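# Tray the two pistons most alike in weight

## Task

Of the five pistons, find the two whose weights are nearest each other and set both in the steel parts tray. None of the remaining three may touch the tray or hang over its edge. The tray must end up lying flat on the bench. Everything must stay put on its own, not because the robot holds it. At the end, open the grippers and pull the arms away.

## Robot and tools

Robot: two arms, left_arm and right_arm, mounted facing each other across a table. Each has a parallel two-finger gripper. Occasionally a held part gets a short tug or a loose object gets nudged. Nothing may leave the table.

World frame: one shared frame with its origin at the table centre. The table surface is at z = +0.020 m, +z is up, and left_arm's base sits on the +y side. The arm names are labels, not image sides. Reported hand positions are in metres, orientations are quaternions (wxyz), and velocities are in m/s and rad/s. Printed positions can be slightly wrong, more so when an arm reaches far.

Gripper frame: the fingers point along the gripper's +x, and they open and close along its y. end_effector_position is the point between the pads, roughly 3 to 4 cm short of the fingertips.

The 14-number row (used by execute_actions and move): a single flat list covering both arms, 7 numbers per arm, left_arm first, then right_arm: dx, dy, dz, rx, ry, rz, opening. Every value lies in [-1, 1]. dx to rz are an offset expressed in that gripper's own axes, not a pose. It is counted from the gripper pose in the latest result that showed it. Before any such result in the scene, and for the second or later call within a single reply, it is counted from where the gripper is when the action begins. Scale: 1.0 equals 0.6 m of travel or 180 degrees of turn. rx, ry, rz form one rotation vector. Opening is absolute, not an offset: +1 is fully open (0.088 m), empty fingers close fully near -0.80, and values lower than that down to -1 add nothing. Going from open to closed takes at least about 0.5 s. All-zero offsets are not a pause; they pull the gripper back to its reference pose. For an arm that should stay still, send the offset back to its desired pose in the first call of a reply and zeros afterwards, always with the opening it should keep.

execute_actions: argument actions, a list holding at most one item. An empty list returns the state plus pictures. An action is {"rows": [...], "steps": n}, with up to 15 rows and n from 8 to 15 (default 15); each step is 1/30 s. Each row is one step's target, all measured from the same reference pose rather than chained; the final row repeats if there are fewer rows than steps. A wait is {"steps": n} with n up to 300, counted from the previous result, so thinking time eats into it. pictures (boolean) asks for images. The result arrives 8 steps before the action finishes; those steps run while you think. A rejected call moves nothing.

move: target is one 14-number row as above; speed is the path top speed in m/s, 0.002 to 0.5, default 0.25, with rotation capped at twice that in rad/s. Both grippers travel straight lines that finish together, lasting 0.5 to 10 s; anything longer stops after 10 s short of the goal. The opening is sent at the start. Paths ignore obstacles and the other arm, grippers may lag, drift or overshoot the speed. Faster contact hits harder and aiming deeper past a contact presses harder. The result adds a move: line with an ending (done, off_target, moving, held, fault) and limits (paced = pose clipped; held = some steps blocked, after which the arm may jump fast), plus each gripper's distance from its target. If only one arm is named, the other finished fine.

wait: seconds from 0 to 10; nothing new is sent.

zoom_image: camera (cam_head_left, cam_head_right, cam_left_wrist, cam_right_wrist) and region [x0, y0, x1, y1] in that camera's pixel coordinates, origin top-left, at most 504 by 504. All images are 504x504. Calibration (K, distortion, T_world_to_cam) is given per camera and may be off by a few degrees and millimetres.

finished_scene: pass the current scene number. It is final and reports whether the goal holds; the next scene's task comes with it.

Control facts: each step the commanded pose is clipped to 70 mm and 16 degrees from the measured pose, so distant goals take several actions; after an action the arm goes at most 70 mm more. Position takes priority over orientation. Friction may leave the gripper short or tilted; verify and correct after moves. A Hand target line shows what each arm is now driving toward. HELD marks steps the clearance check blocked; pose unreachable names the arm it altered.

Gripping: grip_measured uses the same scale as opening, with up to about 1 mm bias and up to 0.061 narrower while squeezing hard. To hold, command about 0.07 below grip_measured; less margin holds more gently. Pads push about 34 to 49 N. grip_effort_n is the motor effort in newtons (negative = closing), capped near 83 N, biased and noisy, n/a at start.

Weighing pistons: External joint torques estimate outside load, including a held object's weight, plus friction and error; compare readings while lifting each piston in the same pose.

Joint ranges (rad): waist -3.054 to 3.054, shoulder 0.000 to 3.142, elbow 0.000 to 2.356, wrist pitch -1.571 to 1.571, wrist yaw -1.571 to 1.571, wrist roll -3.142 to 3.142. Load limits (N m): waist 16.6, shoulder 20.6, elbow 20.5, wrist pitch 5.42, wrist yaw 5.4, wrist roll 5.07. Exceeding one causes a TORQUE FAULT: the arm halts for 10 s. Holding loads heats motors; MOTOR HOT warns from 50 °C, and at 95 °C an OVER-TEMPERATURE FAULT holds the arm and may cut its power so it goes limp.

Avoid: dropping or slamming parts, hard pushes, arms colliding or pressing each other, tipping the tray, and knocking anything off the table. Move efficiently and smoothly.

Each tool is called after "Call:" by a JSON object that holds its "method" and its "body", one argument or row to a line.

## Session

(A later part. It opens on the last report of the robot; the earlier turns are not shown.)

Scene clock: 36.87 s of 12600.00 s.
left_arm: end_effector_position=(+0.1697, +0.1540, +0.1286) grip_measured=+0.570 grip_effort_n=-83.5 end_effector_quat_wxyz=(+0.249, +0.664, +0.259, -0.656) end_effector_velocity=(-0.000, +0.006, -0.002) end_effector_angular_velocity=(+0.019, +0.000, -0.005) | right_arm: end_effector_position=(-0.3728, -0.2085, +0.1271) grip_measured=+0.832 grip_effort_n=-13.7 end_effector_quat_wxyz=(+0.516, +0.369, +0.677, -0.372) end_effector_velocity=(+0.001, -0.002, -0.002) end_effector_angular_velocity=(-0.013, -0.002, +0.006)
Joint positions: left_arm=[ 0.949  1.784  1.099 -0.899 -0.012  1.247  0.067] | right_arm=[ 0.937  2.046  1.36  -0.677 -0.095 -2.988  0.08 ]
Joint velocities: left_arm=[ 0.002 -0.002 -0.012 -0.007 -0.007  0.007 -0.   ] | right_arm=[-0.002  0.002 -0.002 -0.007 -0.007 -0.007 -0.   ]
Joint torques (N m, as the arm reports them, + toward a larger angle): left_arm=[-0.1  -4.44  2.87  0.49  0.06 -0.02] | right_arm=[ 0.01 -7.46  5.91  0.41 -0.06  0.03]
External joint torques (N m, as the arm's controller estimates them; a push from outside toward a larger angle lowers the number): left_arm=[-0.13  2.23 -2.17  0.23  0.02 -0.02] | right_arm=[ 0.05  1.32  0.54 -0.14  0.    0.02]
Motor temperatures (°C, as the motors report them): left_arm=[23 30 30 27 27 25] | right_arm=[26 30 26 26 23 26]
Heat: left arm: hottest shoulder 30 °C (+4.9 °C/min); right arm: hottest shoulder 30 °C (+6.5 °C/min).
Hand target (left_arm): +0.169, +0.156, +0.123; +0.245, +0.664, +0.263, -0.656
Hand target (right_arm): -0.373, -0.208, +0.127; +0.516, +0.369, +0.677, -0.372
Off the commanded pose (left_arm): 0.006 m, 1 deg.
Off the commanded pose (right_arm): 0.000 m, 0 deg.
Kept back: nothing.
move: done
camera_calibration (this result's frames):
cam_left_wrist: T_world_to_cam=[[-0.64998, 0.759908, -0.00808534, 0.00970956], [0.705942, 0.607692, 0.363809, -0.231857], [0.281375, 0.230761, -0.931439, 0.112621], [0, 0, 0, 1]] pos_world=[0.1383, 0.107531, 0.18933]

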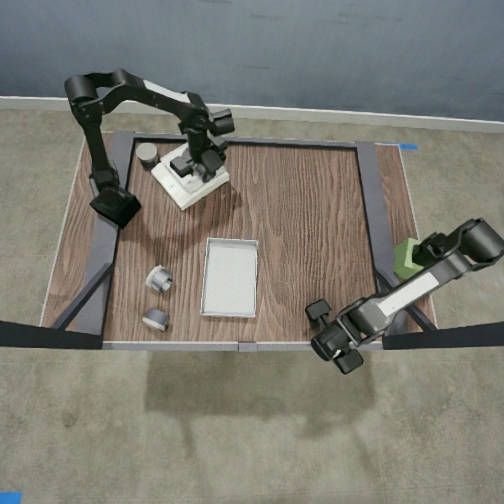

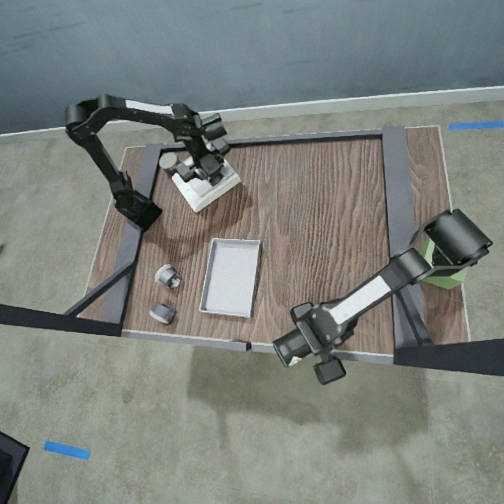

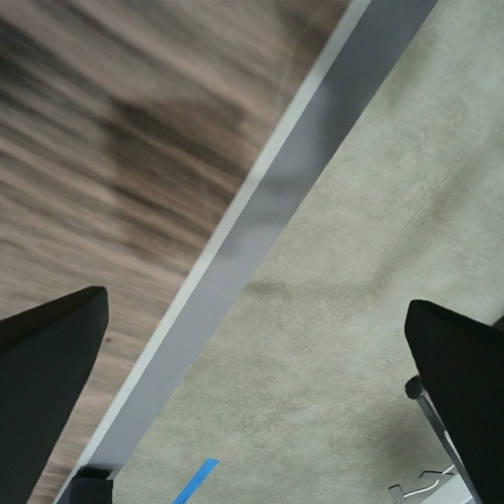

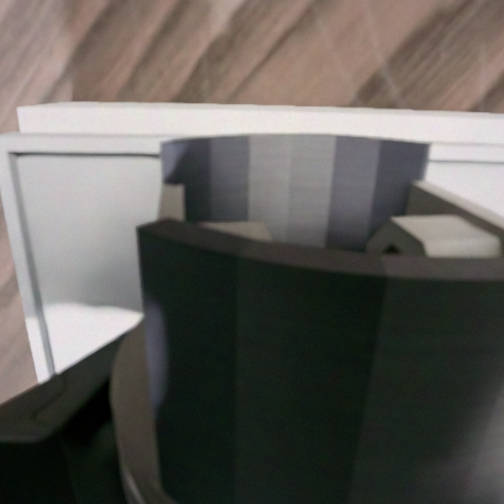

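Call:
{"method": "move", "body": {
  "target": [0,0,0,0,0,0,1,0,0,0,0,0,0,0.83]
}}

Call:
{"method": "wait", "body": {
  "seconds": 0.7
}}

Call:
{"method": "zoom_image", "body": {
  "camera": "cam_head_left",
  "region": [150,150,210,210]
}}

Call:
{"method": "zoom_image", "body": {
  "camera": "cam_head_right",
  "region": [165,160,215,210]
}}

Scene clock: 37.80 s of 12600.00 s.
left_arm: end_effector_position=(+0.1699, +0.1537, +0.1285) grip_measured=+1.000 grip_effort_n=16.0 end_effector_quat_wxyz=(+0.250, +0.664, +0.258, -0.656) end_effector_velocity=(+0.001, +0.003, +0.000) end_effector_angular_velocity=(+0.015, -0.017, +0.005) | right_arm: end_effector_position=(-0.3728, -0.2085, +0.1271) grip_measured=+0.832 grip_effort_n=-13.7 end_effector_quat_wxyz=(+0.516, +0.369, +0.677, -0.372) end_effector_velocity=(+0.001, +0.002, -0.001) end_effector_angular_velocity=(+0.008, -0.005, +0.003)
Joint positions: left_arm=[ 0.949  1.784  1.099 -0.897 -0.012  1.247  0.088] | right_arm=[ 0.937  2.046  1.36  -0.677 -0.095 -2.988  0.08 ]
Joint velocities: left_arm=[-0.002 -0.002 -0.002 -0.007 -0.022 -0.007  0.   ] | right_arm=[-0.002  0.002 -0.002  0.007  0.007 -0.007 -0.   ]
Joint torques (N m, as the arm reports them, + toward a larger angle): left_arm=[-0.06 -5.6   3.82 -0.23  0.06 -0.01] | right_arm=[ 0.   -7.46  5.94  0.42 -0.05  0.02]
External joint torques (N m, as the arm's controller estimates them; a push from outside toward a larger angle lowers the number): left_arm=[-0.07  1.11 -1.31 -0.51  0.02 -0.01] | right_arm=[ 0.01  1.34  0.54 -0.15  0.01  0.01]
Motor temperatures (°C, as the motors report them): left_arm=[23 30 30 27 27 25] | right_arm=[26 30 26 26 23 26]
Heat: left arm: hottest shoulder 30 °C (+4.8 °C/min); right arm: hottest shoulder 30 °C (+6.3 °C/min).
Hand target (left_arm): +0.170, +0.154, +0.129; +0.249, +0.664, +0.259, -0.656
Hand target (right_arm): -0.373, -0.208, +0.127; +0.516, +0.369, +0.677, -0.372
Off the commanded pose (left_arm): 0.000 m, 0 deg.
Off the commanded pose (right_arm): 0.000 m, 0 deg.
Kept back: nothing.
move: done
camera_calibration (this result's frames):
cam_left_wrist: T_world_to_cam=[[-0.649974, 0.759892, -0.00990931, 0.0103028], [0.705665, 0.608328, 0.363283, -0.231704], [0.282084, 0.229132, -0.931626, 0.112727], [0, 0, 0, 1]] pos_world=[0.138403, 0.107294, 0.189295]

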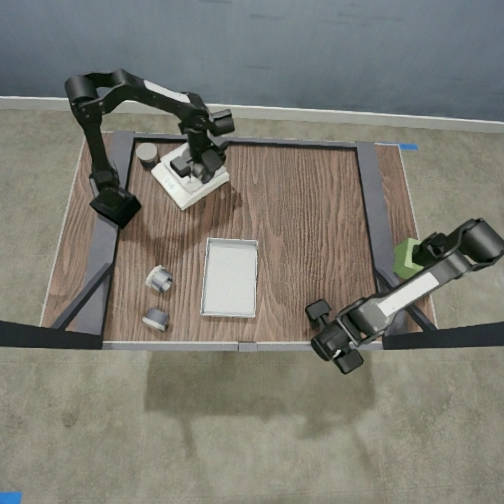

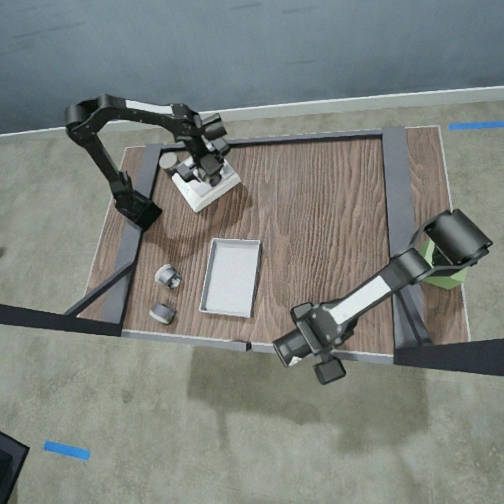

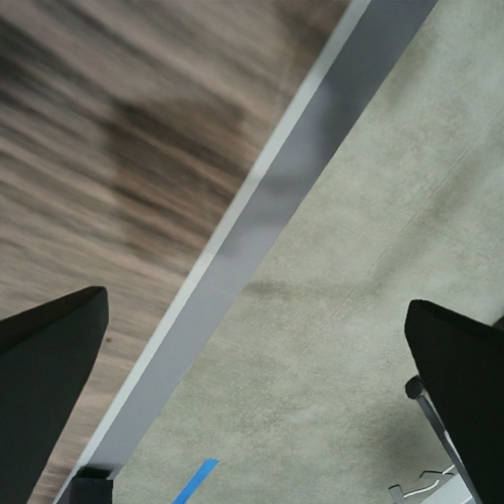

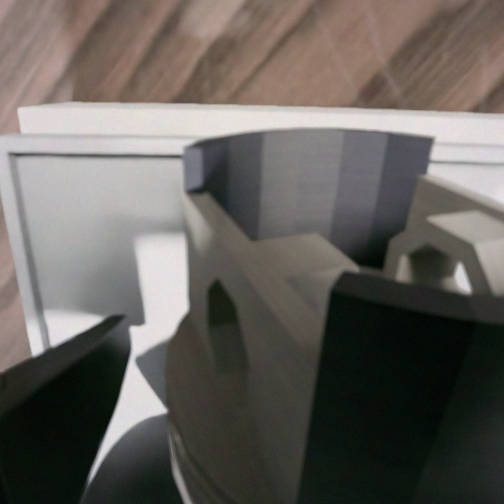

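Scene clock: 38.50 s of 12600.00 s.
left_arm: end_effector_position=(+0.1699, +0.1537, +0.1285) grip_measured=+1.000 grip_effort_n=16.0 end_effector_quat_wxyz=(+0.250, +0.664, +0.258, -0.656) end_effector_velocity=(-0.001, +0.002, +0.000) end_effector_angular_velocity=(+0.010, -0.004, +0.005) | right_arm: end_effector_position=(-0.3728, -0.2085, +0.1271) grip_measured=+0.832 grip_effort_n=-13.7 end_effector_quat_wxyz=(+0.516, +0.369, +0.677, -0.372) end_effector_velocity=(+0.005, -0.003, -0.001) end_effector_angular_velocity=(-0.013, -0.019, +0.003)
Joint positions: left_arm=[ 0.949  1.784  1.099 -0.897 -0.012  1.247  0.088] | right_arm=[ 0.937  2.046  1.36  -0.677 -0.095 -2.988  0.08 ]
Joint velocities: left_arm=[-0.002 -0.002 -0.002 -0.007 -0.007 -0.007  0.   ] | right_arm=[-0.002 -0.002 -0.002 -0.022  0.007 -0.007  0.   ]
Joint torques (N m, as the arm reports them, + toward a larger angle): left_arm=[-0.06 -5.68  3.83 -0.22  0.07  0.  ] | right_arm=[ 0.01 -7.47  5.9   0.42 -0.06  0.03]
External joint torques (N m, as the arm's controller estimates them; a push from outside toward a larger angle lowers the number): left_arm=[-0.06  1.02 -1.27 -0.5   0.02  0.  ] | right_arm=[ 0.08  1.31  0.55 -0.13  0.    0.03]
Motor temperatures (°C, as the motors report them): left_arm=[23 30 30 27 27 25] | right_arm=[26 31 26 26 23 26]
Heat: left arm: hottest shoulder 30 °C (+4.7 °C/min); right arm: hottest shoulder 31 °C (+7.8 °C/min).
Hand target (left_arm): +0.170, +0.154, +0.129; +0.249, +0.664, +0.259, -0.656
Hand target (right_arm): -0.373, -0.208, +0.127; +0.516, +0.369, +0.677, -0.372
Off the commanded pose (left_arm): 0.000 m, 0 deg.
Off the commanded pose (right_arm): 0.000 m, 0 deg.
Kept back: nothing.
Steps of this call (steps 1 to 21: nothing new was sent). Readings (end_effector_position):
1: left_arm (+0.1699, +0.1537, +0.1285) | right_arm (-0.3728, -0.2085, +0.1271)
2: left_arm (+0.1699, +0.1537, +0.1285) | right_arm (-0.3728, -0.2085, +0.1271)
4: left_arm (+0.1699, +0.1537, +0.1285) | right_arm (-0.3728, -0.2085, +0.1271)
8: left_arm (+0.1699, +0.1537, +0.1285) | right_arm (-0.3728, -0.2085, +0.1271)
21: the state above
camera_calibration (this result's frames):
cam_left_wrist: T_world_to_cam=[[-0.649974, 0.759892, -0.00990931, 0.0103028], [0.705665, 0.608328, 0.363283, -0.231704], [0.282084, 0.229132, -0.931626, 0.112727], [0, 0, 0, 1]] pos_world=[0.138403, 0.107294, 0.189295]

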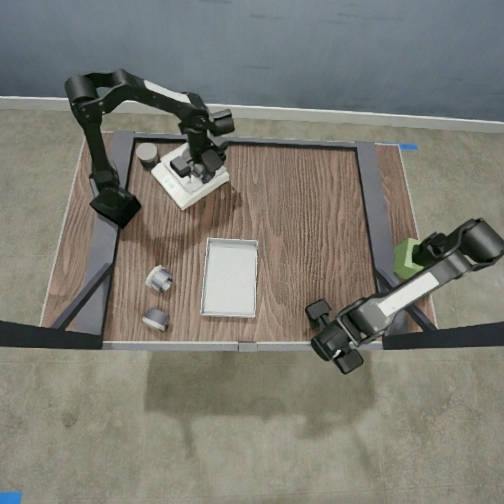

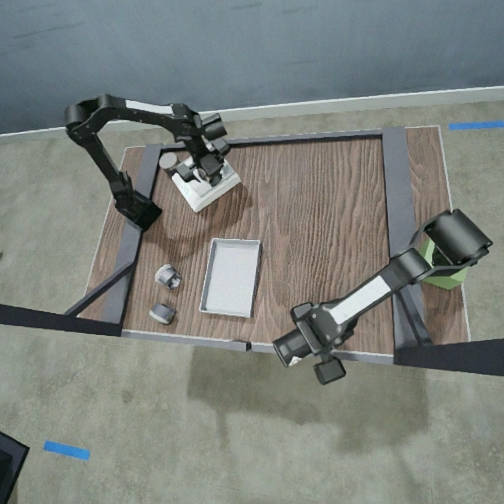

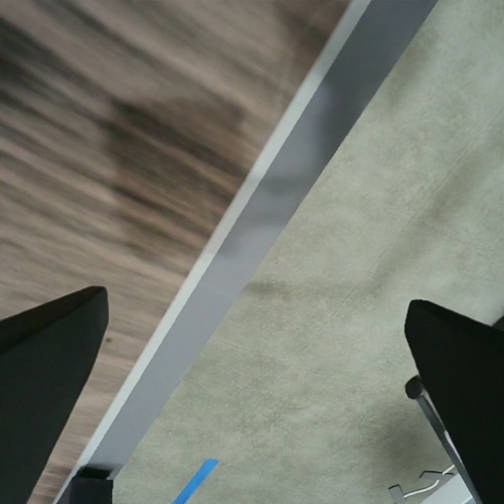

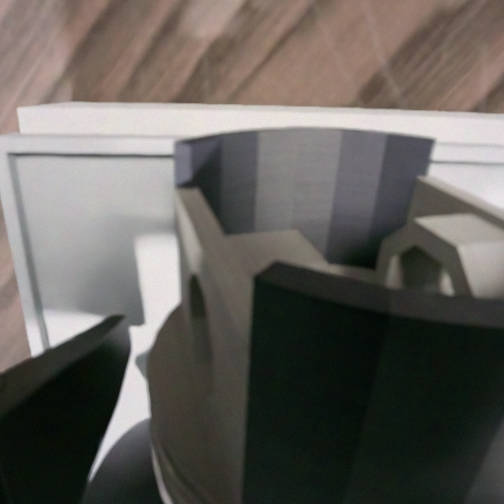

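Region (150, 150, 210, 210) of cam_head_left's 504x504 image, scaled by 8.400, with more detail than that image has.

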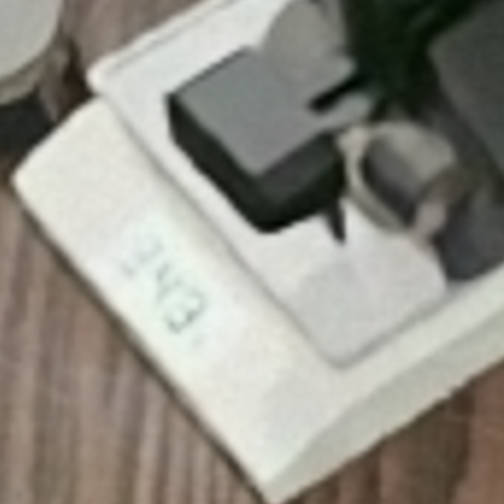

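Region (165, 160, 215, 210) of cam_head_right's 504x504 image, scaled by 10.080, with more detail than that image has.

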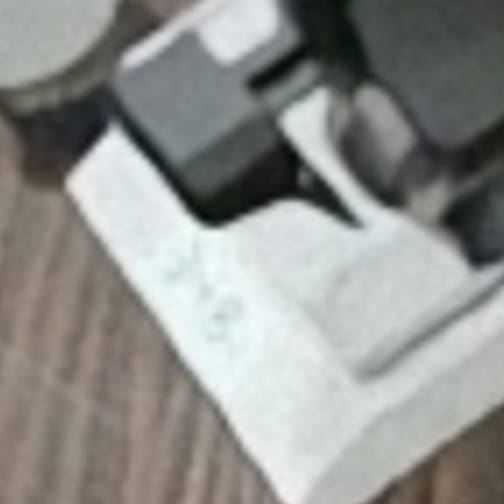

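Call:
{"method": "move", "body": {
  "target": [-0.15,0,0,0,0,0,1,0,0,0,0,0,0,0.83]
}}

Scene clock: 39.67 s of 12600.00 s.
left_arm: end_effector_position=(+0.1697, +0.1537, +0.2156) grip_measured=+1.000 grip_effort_n=15.6 end_effector_quat_wxyz=(+0.247, +0.664, +0.261, -0.656) end_effector_velocity=(-0.003, +0.002, +0.003) end_effector_angular_velocity=(+0.008, +0.011, +0.020) | right_arm: end_effector_position=(-0.3728, -0.2085, +0.1271) grip_measured=+0.832 grip_effort_n=-13.7 end_effector_quat_wxyz=(+0.516, +0.369, +0.677, -0.372) end_effector_velocity=(+0.004, -0.006, -0.004) end_effector_angular_velocity=(-0.032, -0.011, -0.008)
Joint positions: left_arm=[ 0.949  1.7    1.36  -1.249 -0.012  1.247  0.088] | right_arm=[ 0.937  2.046  1.36  -0.677 -0.095 -2.988  0.08 ]
Joint velocities: left_arm=[-0.002 -0.002  0.007 -0.022  0.007 -0.022  0.   ] | right_arm=[-0.002  0.002 -0.007 -0.022 -0.007  0.007 -0.   ]
Joint torques (N m, as the arm reports them, + toward a larger angle): left_arm=[-0.38 -5.65  4.97 -0.28  0.07 -0.1 ] | right_arm=[ 0.03 -7.45  5.92  0.42 -0.06  0.02]
External joint torques (N m, as the arm's controller estimates them; a push from outside toward a larger angle lowers the number): left_arm=[-0.38  0.88 -0.59 -0.55  0.03 -0.1 ] | right_arm=[ 0.03  1.3   0.6  -0.12  0.01  0.02]
Motor temperatures (°C, as the motors report them): left_arm=[23 30 30 27 27 25] | right_arm=[26 31 26 26 23 26]
Heat: left arm: hottest shoulder 30 °C (+4.5 °C/min); right arm: hottest shoulder 31 °C (+7.6 °C/min).
Hand target (left_arm): +0.170, +0.152, +0.218; +0.250, +0.664, +0.258, -0.656
Hand target (right_arm): -0.373, -0.208, +0.127; +0.516, +0.369, +0.677, -0.372
Off the commanded pose (left_arm): 0.003 m, 0 deg.
Off the commanded pose (right_arm): 0.000 m, 0 deg.
Kept back: nothing.
move: done
camera_calibration (this result's frames):
cam_left_wrist: T_world_to_cam=[[-0.649702, 0.760183, -0.00297808, 0.00951334], [0.706951, 0.605637, 0.365273, -0.263505], [0.279478, 0.235213, -0.930896, 0.193305], [0, 0, 0, 1]] pos_world=[0.138442, 0.106889, 0.276226]

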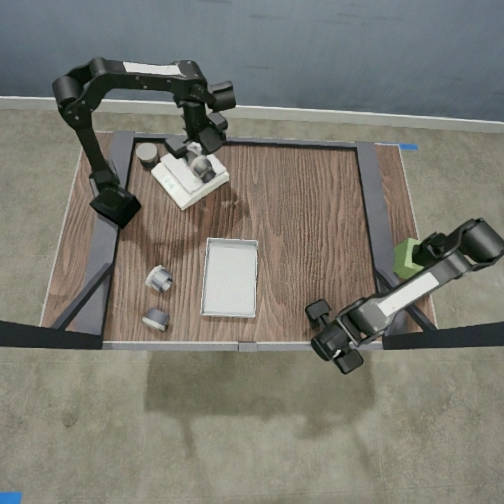

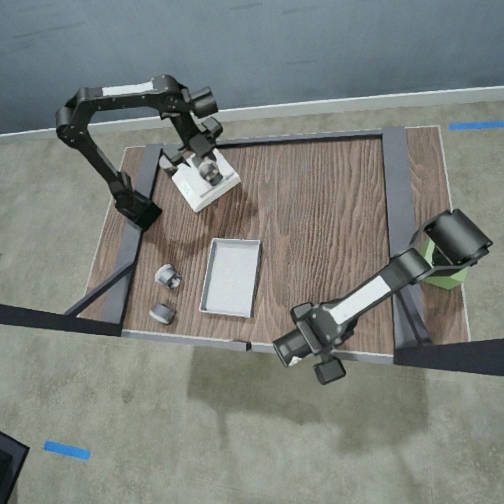

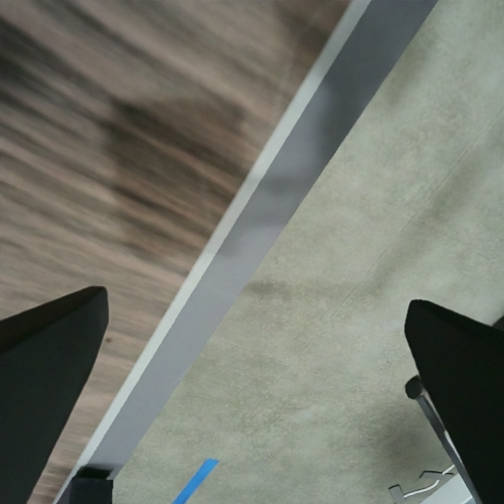

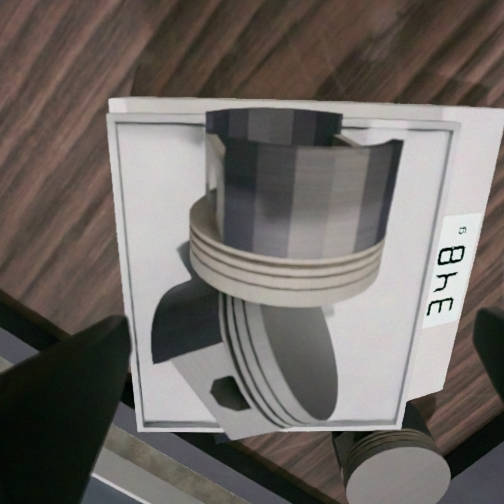

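Call:
{"method": "move", "body": {
  "target": [0.15,0,0,0,0,0,1,0,0,0,0,0,0,0.83],
  "speed": 0.15
}}

Call:
{"method": "move", "body": {
  "target": [0,0,0,0,0,0,0.5,0,0,0,0,0,0,0.83]
}}

Scene clock: 41.03 s of 12600.00 s.
left_arm: end_effector_position=(+0.1700, +0.1533, +0.1306) grip_measured=+1.000 grip_effort_n=15.6 end_effector_quat_wxyz=(+0.253, +0.664, +0.255, -0.656) end_effector_velocity=(-0.002, +0.002, -0.003) end_effector_angular_velocity=(+0.009, -0.004, +0.015) | right_arm: end_effector_position=(-0.3728, -0.2085, +0.1271) grip_measured=+0.832 grip_effort_n=-13.3 end_effector_quat_wxyz=(+0.516, +0.369, +0.677, -0.372) end_effector_velocity=(+0.004, -0.002, +0.001) end_effector_angular_velocity=(-0.009, -0.016, +0.003)
Joint positions: left_arm=[ 0.949  1.776  1.098 -0.897 -0.012  1.247  0.088] | right_arm=[ 0.937  2.046  1.36  -0.677 -0.095 -2.988  0.08 ]
Joint velocities: left_arm=[-0.007  0.002 -0.012  0.007 -0.007 -0.022  0.   ] | right_arm=[-0.002 -0.002  0.002 -0.022  0.007 -0.007 -0.   ]
Joint torques (N m, as the arm reports them, + toward a larger angle): left_arm=[ 0.25 -4.95  3.03  0.05  0.06  0.08] | right_arm=[ 0.02 -7.45  5.91  0.41 -0.06  0.02]
External joint torques (N m, as the arm's controller estimates them; a push from outside toward a larger angle lowers the number): left_arm=[ 0.28  1.75 -2.16 -0.27  0.02  0.08] | right_arm=[ 0.02  1.36  0.52 -0.14  0.01  0.02]
Motor temperatures (°C, as the motors report them): left_arm=[23 30 30 27 27 25] | right_arm=[26 31 26 26 23 26]
Heat: left arm: hottest shoulder 30 °C (+4.4 °C/min); right arm: hottest shoulder 31 °C (+7.3 °C/min).
Hand target (left_arm): +0.170, +0.156, +0.126; +0.247, +0.664, +0.261, -0.656
Hand target (right_arm): -0.373, -0.208, +0.127; +0.516, +0.369, +0.677, -0.372
Off the commanded pose (left_arm): 0.005 m, 1 deg.
Off the commanded pose (right_arm): 0.000 m, 0 deg.
Kept back: nothing.
move: done
camera_calibration (this result's frames):
cam_left_wrist: T_world_to_cam=[[-0.649932, 0.759797, -0.0172048, 0.0116431], [0.704561, 0.610861, 0.361168, -0.232281], [0.284925, 0.222613, -0.932342, 0.115312], [0, 0, 0, 1]] pos_world=[0.138368, 0.107375, 0.191603]

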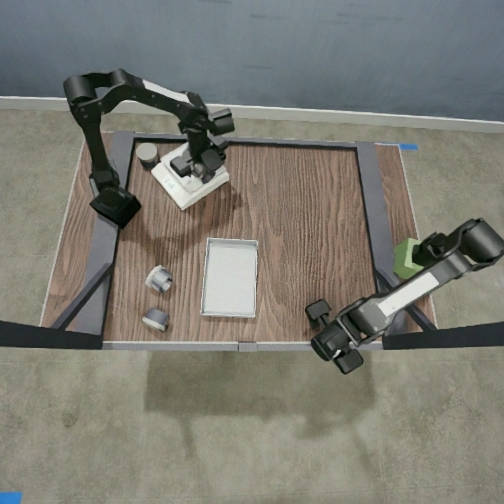

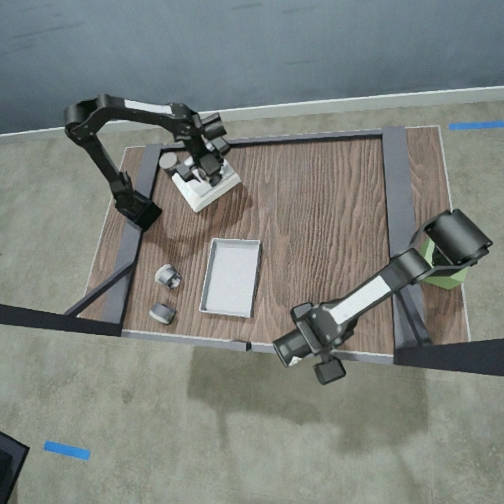

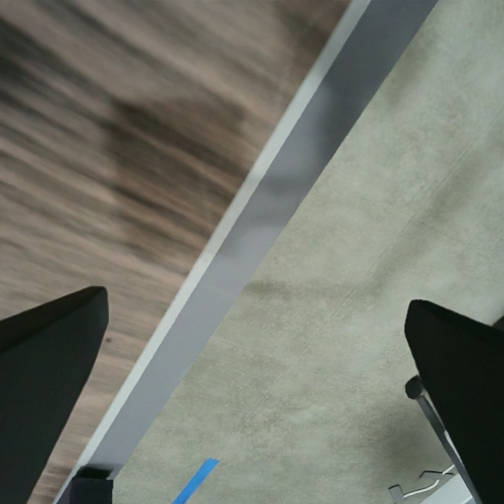

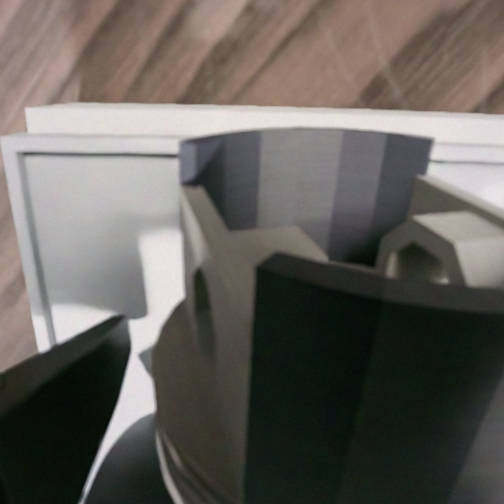

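Scene clock: 41.53 s of 12600.00 s.
left_arm: end_effector_position=(+0.1701, +0.1532, +0.1305) grip_measured=+0.583 grip_effort_n=-83.5 end_effector_quat_wxyz=(+0.253, +0.664, +0.255, -0.655) end_effector_velocity=(-0.001, -0.002, +0.000) end_effector_angular_velocity=(-0.010, +0.004, +0.005) | right_arm: end_effector_position=(-0.3728, -0.2085, +0.1271) grip_measured=+0.832 grip_effort_n=-13.7 end_effector_quat_wxyz=(+0.516, +0.369, +0.677, -0.372) end_effector_velocity=(+0.001, -0.006, -0.000) end_effector_angular_velocity=(-0.029, +0.004, +0.009)
Joint positions: left_arm=[ 0.949  1.776  1.098 -0.895 -0.013  1.247  0.068] | right_arm=[ 0.937  2.046  1.36  -0.677 -0.095 -2.988  0.08 ]
Joint velocities: left_arm=[-0.002 -0.002 -0.002  0.007  0.007 -0.007 -0.   ] | right_arm=[-0.002 -0.002 -0.002 -0.022 -0.022 -0.007  0.   ]
Joint torques (N m, as the arm reports them, + toward a larger angle): left_arm=[-0.04 -5.67  3.81 -0.14  0.08 -0.01] | right_arm=[ 0.03 -7.43  5.94  0.41 -0.06  0.02]
External joint torques (N m, as the arm's controller estimates them; a push from outside toward a larger angle lowers the number): left_arm=[-0.03  1.07 -1.4  -0.45  0.03 -0.01] | right_arm=[ 0.    1.34  0.58 -0.14  0.01  0.01]
Motor temperatures (°C, as the motors report them): left_arm=[23 30 30 27 27 25] | right_arm=[26 31 26 26 23 26]
Heat: left arm: hottest shoulder 30 °C (+4.3 °C/min); right arm: hottest shoulder 31 °C (+7.2 °C/min).
Hand target (left_arm): +0.170, +0.153, +0.131; +0.253, +0.664, +0.255, -0.656
Hand target (right_arm): -0.373, -0.208, +0.127; +0.516, +0.369, +0.677, -0.372
Off the commanded pose (left_arm): 0.000 m, 0 deg.
Off the commanded pose (right_arm): 0.000 m, 0 deg.
Kept back: nothing.
move: done
camera_calibration (this result's frames):
cam_left_wrist: T_world_to_cam=[[-0.649917, 0.759782, -0.0184105, 0.0120152], [0.70427, 0.611184, 0.361189, -0.232245], [0.285677, 0.221777, -0.932311, 0.115225], [0, 0, 0, 1]] pos_world=[0.138455, 0.107261, 0.191531]

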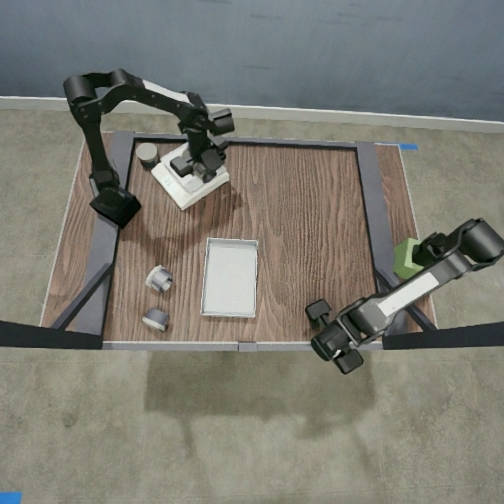

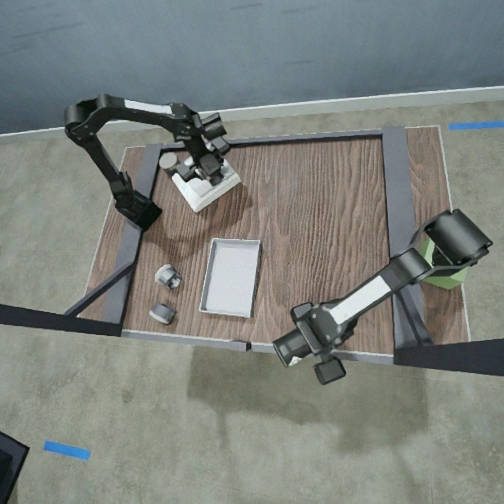

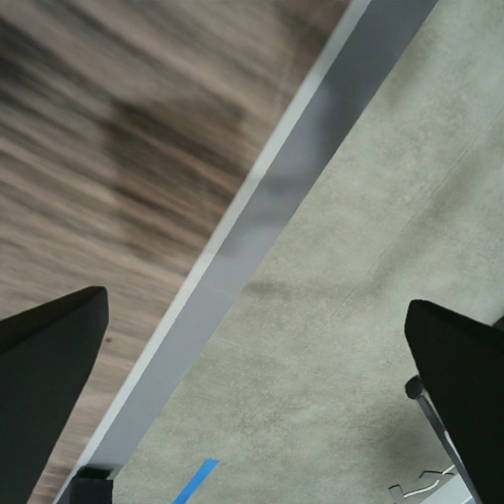

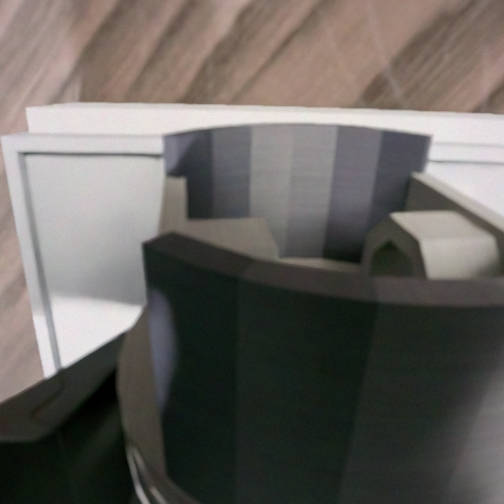

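Call:
{"method": "move", "body": {
  "target": [-0.06,0,0.015,0,0,0,0.5,0,0,0,0,0,0,0.83],
  "speed": 0.15
}}

Call:
{"method": "move", "body": {
  "target": [0.02,-0.327,0.595,-0.27,0,0,0.5,0,0,0,0,0,0,0.83],
  "speed": 0.35
}}

Scene clock: 42.63 s of 12600.00 s.
left_arm: end_effector_position=(+0.1628, +0.1506, +0.1595) grip_measured=+0.583 grip_effort_n=-83.5 end_effector_quat_wxyz=(+0.245, +0.664, +0.263, -0.656) end_effector_velocity=(-0.001, +0.004, +0.001) end_effector_angular_velocity=(+0.019, -0.001, +0.019) | right_arm: end_effector_position=(-0.3728, -0.2085, +0.1271) grip_measured=+0.832 grip_effort_n=-13.3 end_effector_quat_wxyz=(+0.516, +0.369, +0.677, -0.372) end_effector_velocity=(+0.002, -0.003, -0.001) end_effector_angular_velocity=(-0.018, +0.008, +0.019)
Joint positions: left_arm=[ 0.923  1.75   1.191 -1.036 -0.013  1.221  0.068] | right_arm=[ 0.937  2.046  1.36  -0.677 -0.095 -2.988  0.08 ]
Joint velocities: left_arm=[-0.002 -0.002  0.002 -0.022 -0.007 -0.022 -0.   ] | right_arm=[-0.007 -0.002 -0.007 -0.007 -0.022 -0.022 -0.   ]
Joint torques (N m, as the arm reports them, + toward a larger angle): left_arm=[-0.37 -6.86  5.39 -0.27  0.07 -0.1 ] | right_arm=[ 0.   -7.45  5.92  0.4  -0.06  0.03]
External joint torques (N m, as the arm's controller estimates them; a push from outside toward a larger angle lowers the number): left_arm=[-0.38 -0.17  0.03 -0.54  0.03 -0.1 ] | right_arm=[ 0.05  1.34  0.58 -0.14  0.    0.02]
Motor temperatures (°C, as the motors report them): left_arm=[23 30 30 27 27 25] | right_arm=[26 31 26 26 23 26]
Heat: left arm: hottest shoulder 30 °C (+4.2 °C/min); right arm: hottest shoulder 31 °C (+7.0 °C/min).
Hand target (left_arm): +0.163, +0.147, +0.166; +0.253, +0.664, +0.255, -0.655
Hand target (right_arm): -0.373, -0.208, +0.127; +0.516, +0.369, +0.677, -0.372
Off the commanded pose (left_arm): 0.008 m, 1 deg.
Off the commanded pose (right_arm): 0.000 m, 0 deg.
Kept back: nothing.
move: done
camera_calibration (this result's frames):
cam_left_wrist: T_world_to_cam=[[-0.649401, 0.760442, 0.00261723, 0.00618824], [0.707755, 0.603141, 0.367836, -0.236361], [0.278139, 0.240725, -0.929887, 0.142989], [0, 0, 0, 1]] pos_world=[0.131533, 0.103432, 0.219889]

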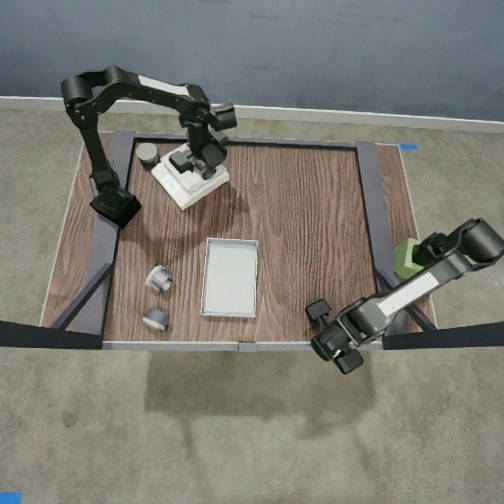

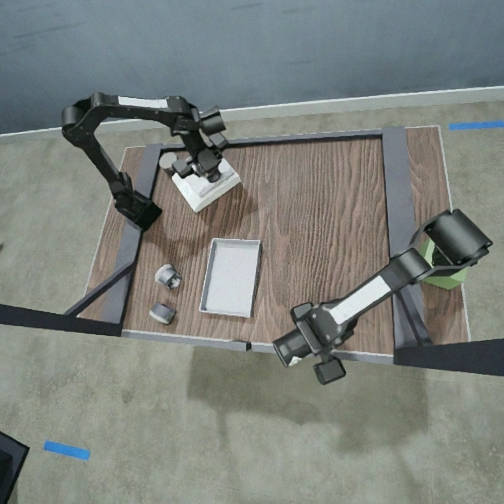

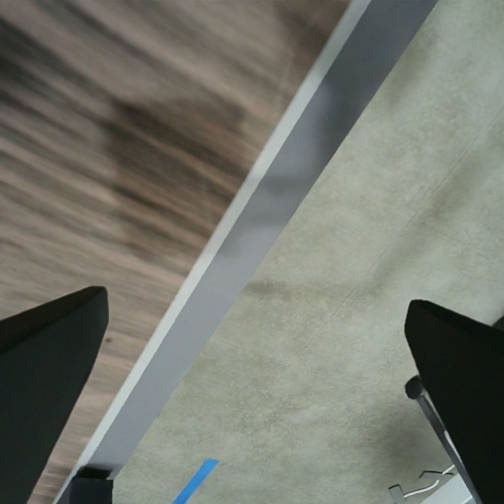

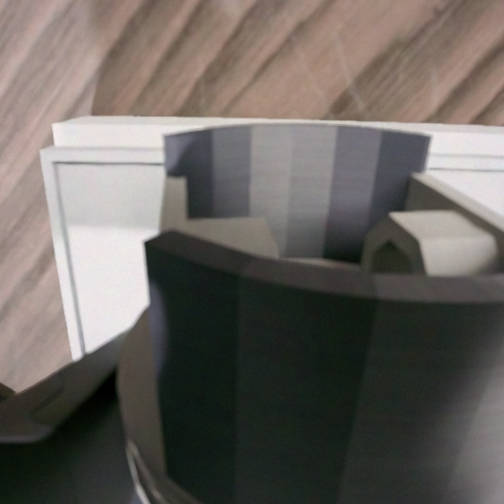

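Scene clock: 44.53 s of 12600.00 s.
left_arm: end_effector_position=(-0.2334, +0.0580, +0.1446) grip_measured=+0.583 grip_effort_n=-83.5 end_effector_quat_wxyz=(+0.494, +0.505, +0.510, -0.491) end_effector_velocity=(+0.000, +0.000, +0.002) end_effector_angular_velocity=(+0.009, -0.016, +0.005) | right_arm: end_effector_position=(-0.3728, -0.2085, +0.1271) grip_measured=+0.832 grip_effort_n=-13.7 end_effector_quat_wxyz=(+0.516, +0.369, +0.677, -0.372) end_effector_velocity=(-0.001, -0.003, +0.000) end_effector_angular_velocity=(-0.020, +0.014, -0.005)
Joint positions: left_arm=[-0.104  2.421  2.147 -1.319  0.02  -0.649  0.068] | right_arm=[ 0.937  2.046  1.36  -0.677 -0.095 -2.988  0.08 ]
Joint velocities: left_arm=[-0.002  0.017  0.037 -0.037 -0.007 -0.007  0.   ] | right_arm=[-0.002 -0.002 -0.002 -0.007 -0.022  0.007  0.   ]
Joint torques (N m, as the arm reports them, + toward a larger angle): left_arm=[ 0.1  -8.76  5.77 -0.35 -0.11 -0.12] | right_arm=[ 0.01 -7.47  5.91  0.41 -0.05  0.03]
External joint torques (N m, as the arm's controller estimates them; a push from outside toward a larger angle lowers the number): left_arm=[ 0.1   2.53  0.14 -0.63 -0.08 -0.11] | right_arm=[ 0.01  1.37  0.51 -0.15  0.01  0.02]
Motor temperatures (°C, as the motors report them): left_arm=[23 31 31 27 27 25] | right_arm=[26 31 26 26 23 26]
Heat: left arm: hottest shoulder 31 °C (+5.4 °C/min); right arm: hottest shoulder 31 °C (+6.7 °C/min).
Hand target (left_arm): -0.234, +0.056, +0.145; +0.496, +0.503, +0.510, -0.491
Hand target (right_arm): -0.373, -0.208, +0.127; +0.516, +0.369, +0.677, -0.372
Off the commanded pose (left_arm): 0.001 m, 0 deg.
Off the commanded pose (right_arm): 0.000 m, 0 deg.
Kept back: nothing.
move: done
camera_calibration (this result's frames):
cam_left_wrist: T_world_to_cam=[[-0.999679, 0.0212487, -0.0137697, -0.217174], [0.0144956, 0.926168, 0.376833, -0.0765188], [0.0207603, 0.376512, -0.926179, 0.193086], [0, 0, 0, 1]] pos_world=[-0.220004, 0.00278463, 0.204677]

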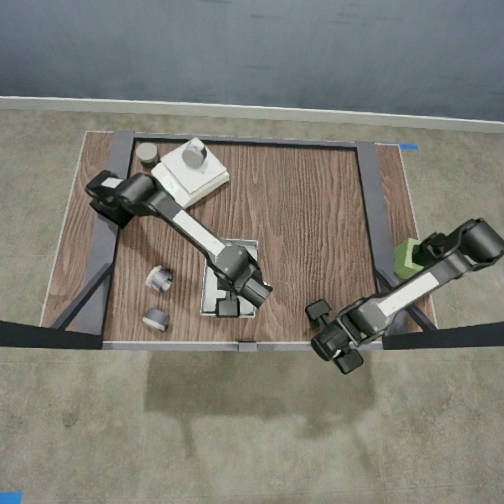

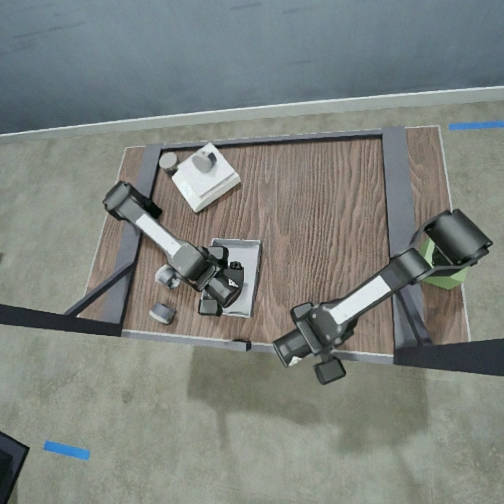

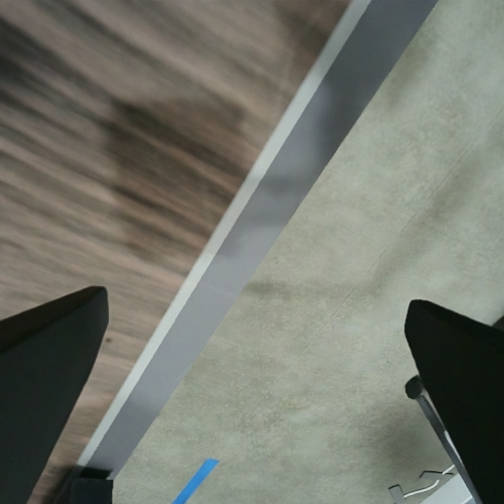

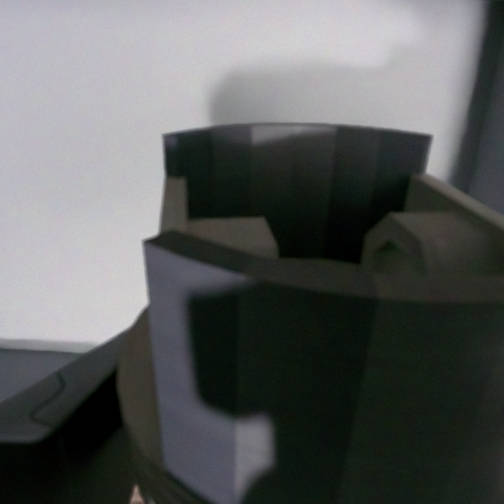

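Call:
{"method": "move", "body": {
  "target": [0.122,0,0.015,0,0,0,0.5,0,0,0,0,0,0,0.83],
  "speed": 0.1
}}

Scene clock: 45.93 s of 12600.00 s.
left_arm: end_effector_position=(-0.2359, +0.0497, +0.0789) grip_measured=+0.584 grip_effort_n=-83.5 end_effector_quat_wxyz=(+0.495, +0.499, +0.509, -0.498) end_effector_velocity=(-0.001, -0.001, +0.000) end_effector_angular_velocity=(-0.010, -0.002, +0.005) | right_arm: end_effector_position=(-0.3728, -0.2085, +0.1271) grip_measured=+0.832 grip_effort_n=-13.7 end_effector_quat_wxyz=(+0.516, +0.369, +0.677, -0.372) end_effector_velocity=(+0.003, -0.004, -0.001) end_effector_angular_velocity=(-0.013, -0.019, +0.008)
Joint positions: left_arm=[-0.098  2.489  2.008 -1.094  0.019 -0.644  0.068] | right_arm=[ 0.937  2.046  1.36  -0.677 -0.095 -2.988  0.08 ]
Joint velocities: left_arm=[-0.002 -0.002 -0.002  0.007 -0.007 -0.007 -0.   ] | right_arm=[ 0.002 -0.002 -0.002 -0.022  0.007 -0.007 -0.   ]
Joint torques (N m, as the arm reports them, + toward a larger angle): left_arm=[ 0.18 -8.64  3.02  0.08  0.02  0.09] | right_arm=[ 0.03 -7.47  5.89  0.41 -0.06  0.03]
External joint torques (N m, as the arm's controller estimates them; a push from outside toward a larger angle lowers the number): left_arm=[ 0.12  2.81 -2.47 -0.21  0.05  0.09] | right_arm=[ 0.03  1.38  0.51 -0.14  0.01  0.02]
Motor temperatures (°C, as the motors report them): left_arm=[23 31 31 27 27 25] | right_arm=[26 31 26 26 23 26]
Heat: left arm: hottest shoulder 31 °C (+5.2 °C/min); right arm: hottest shoulder 31 °C (+6.5 °C/min).
Hand target (left_arm): -0.233, +0.052, +0.071; +0.494, +0.505, +0.510, -0.492
Hand target (right_arm): -0.373, -0.208, +0.127; +0.516, +0.369, +0.677, -0.372
Off the commanded pose (left_arm): 0.008 m, 1 deg.
Off the commanded pose (right_arm): 0.000 m, 0 deg.
Kept back: nothing.
move: done
camera_calibration (this result's frames):
cam_left_wrist: T_world_to_cam=[[-0.999793, 0.0199823, -0.00388357, -0.22114], [0.0172117, 0.93169, 0.362847, -0.042534], [0.0108688, 0.362705, -0.93184, 0.134272], [0, 0, 0, 1]] pos_world=[-0.221821, -0.00465384, 0.139695]

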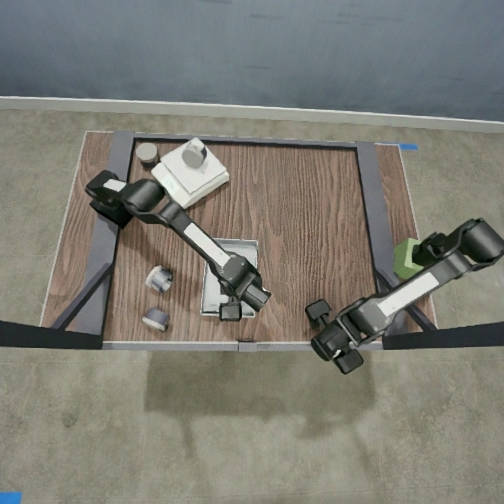

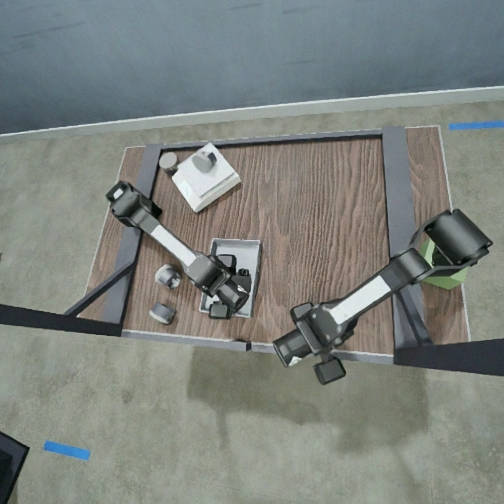

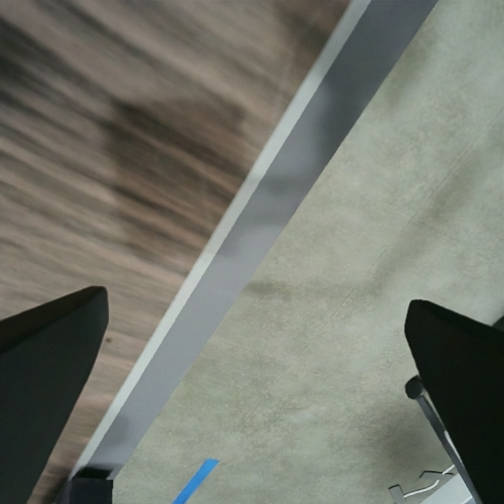

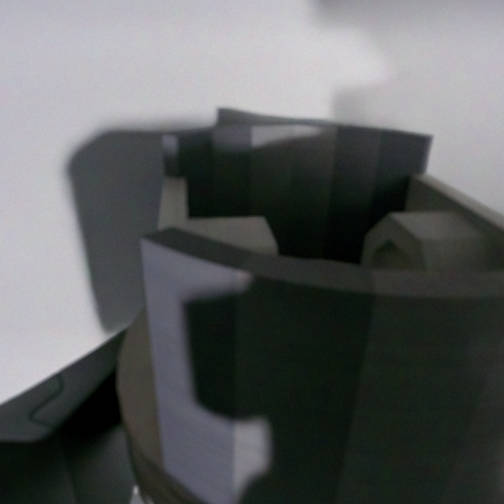

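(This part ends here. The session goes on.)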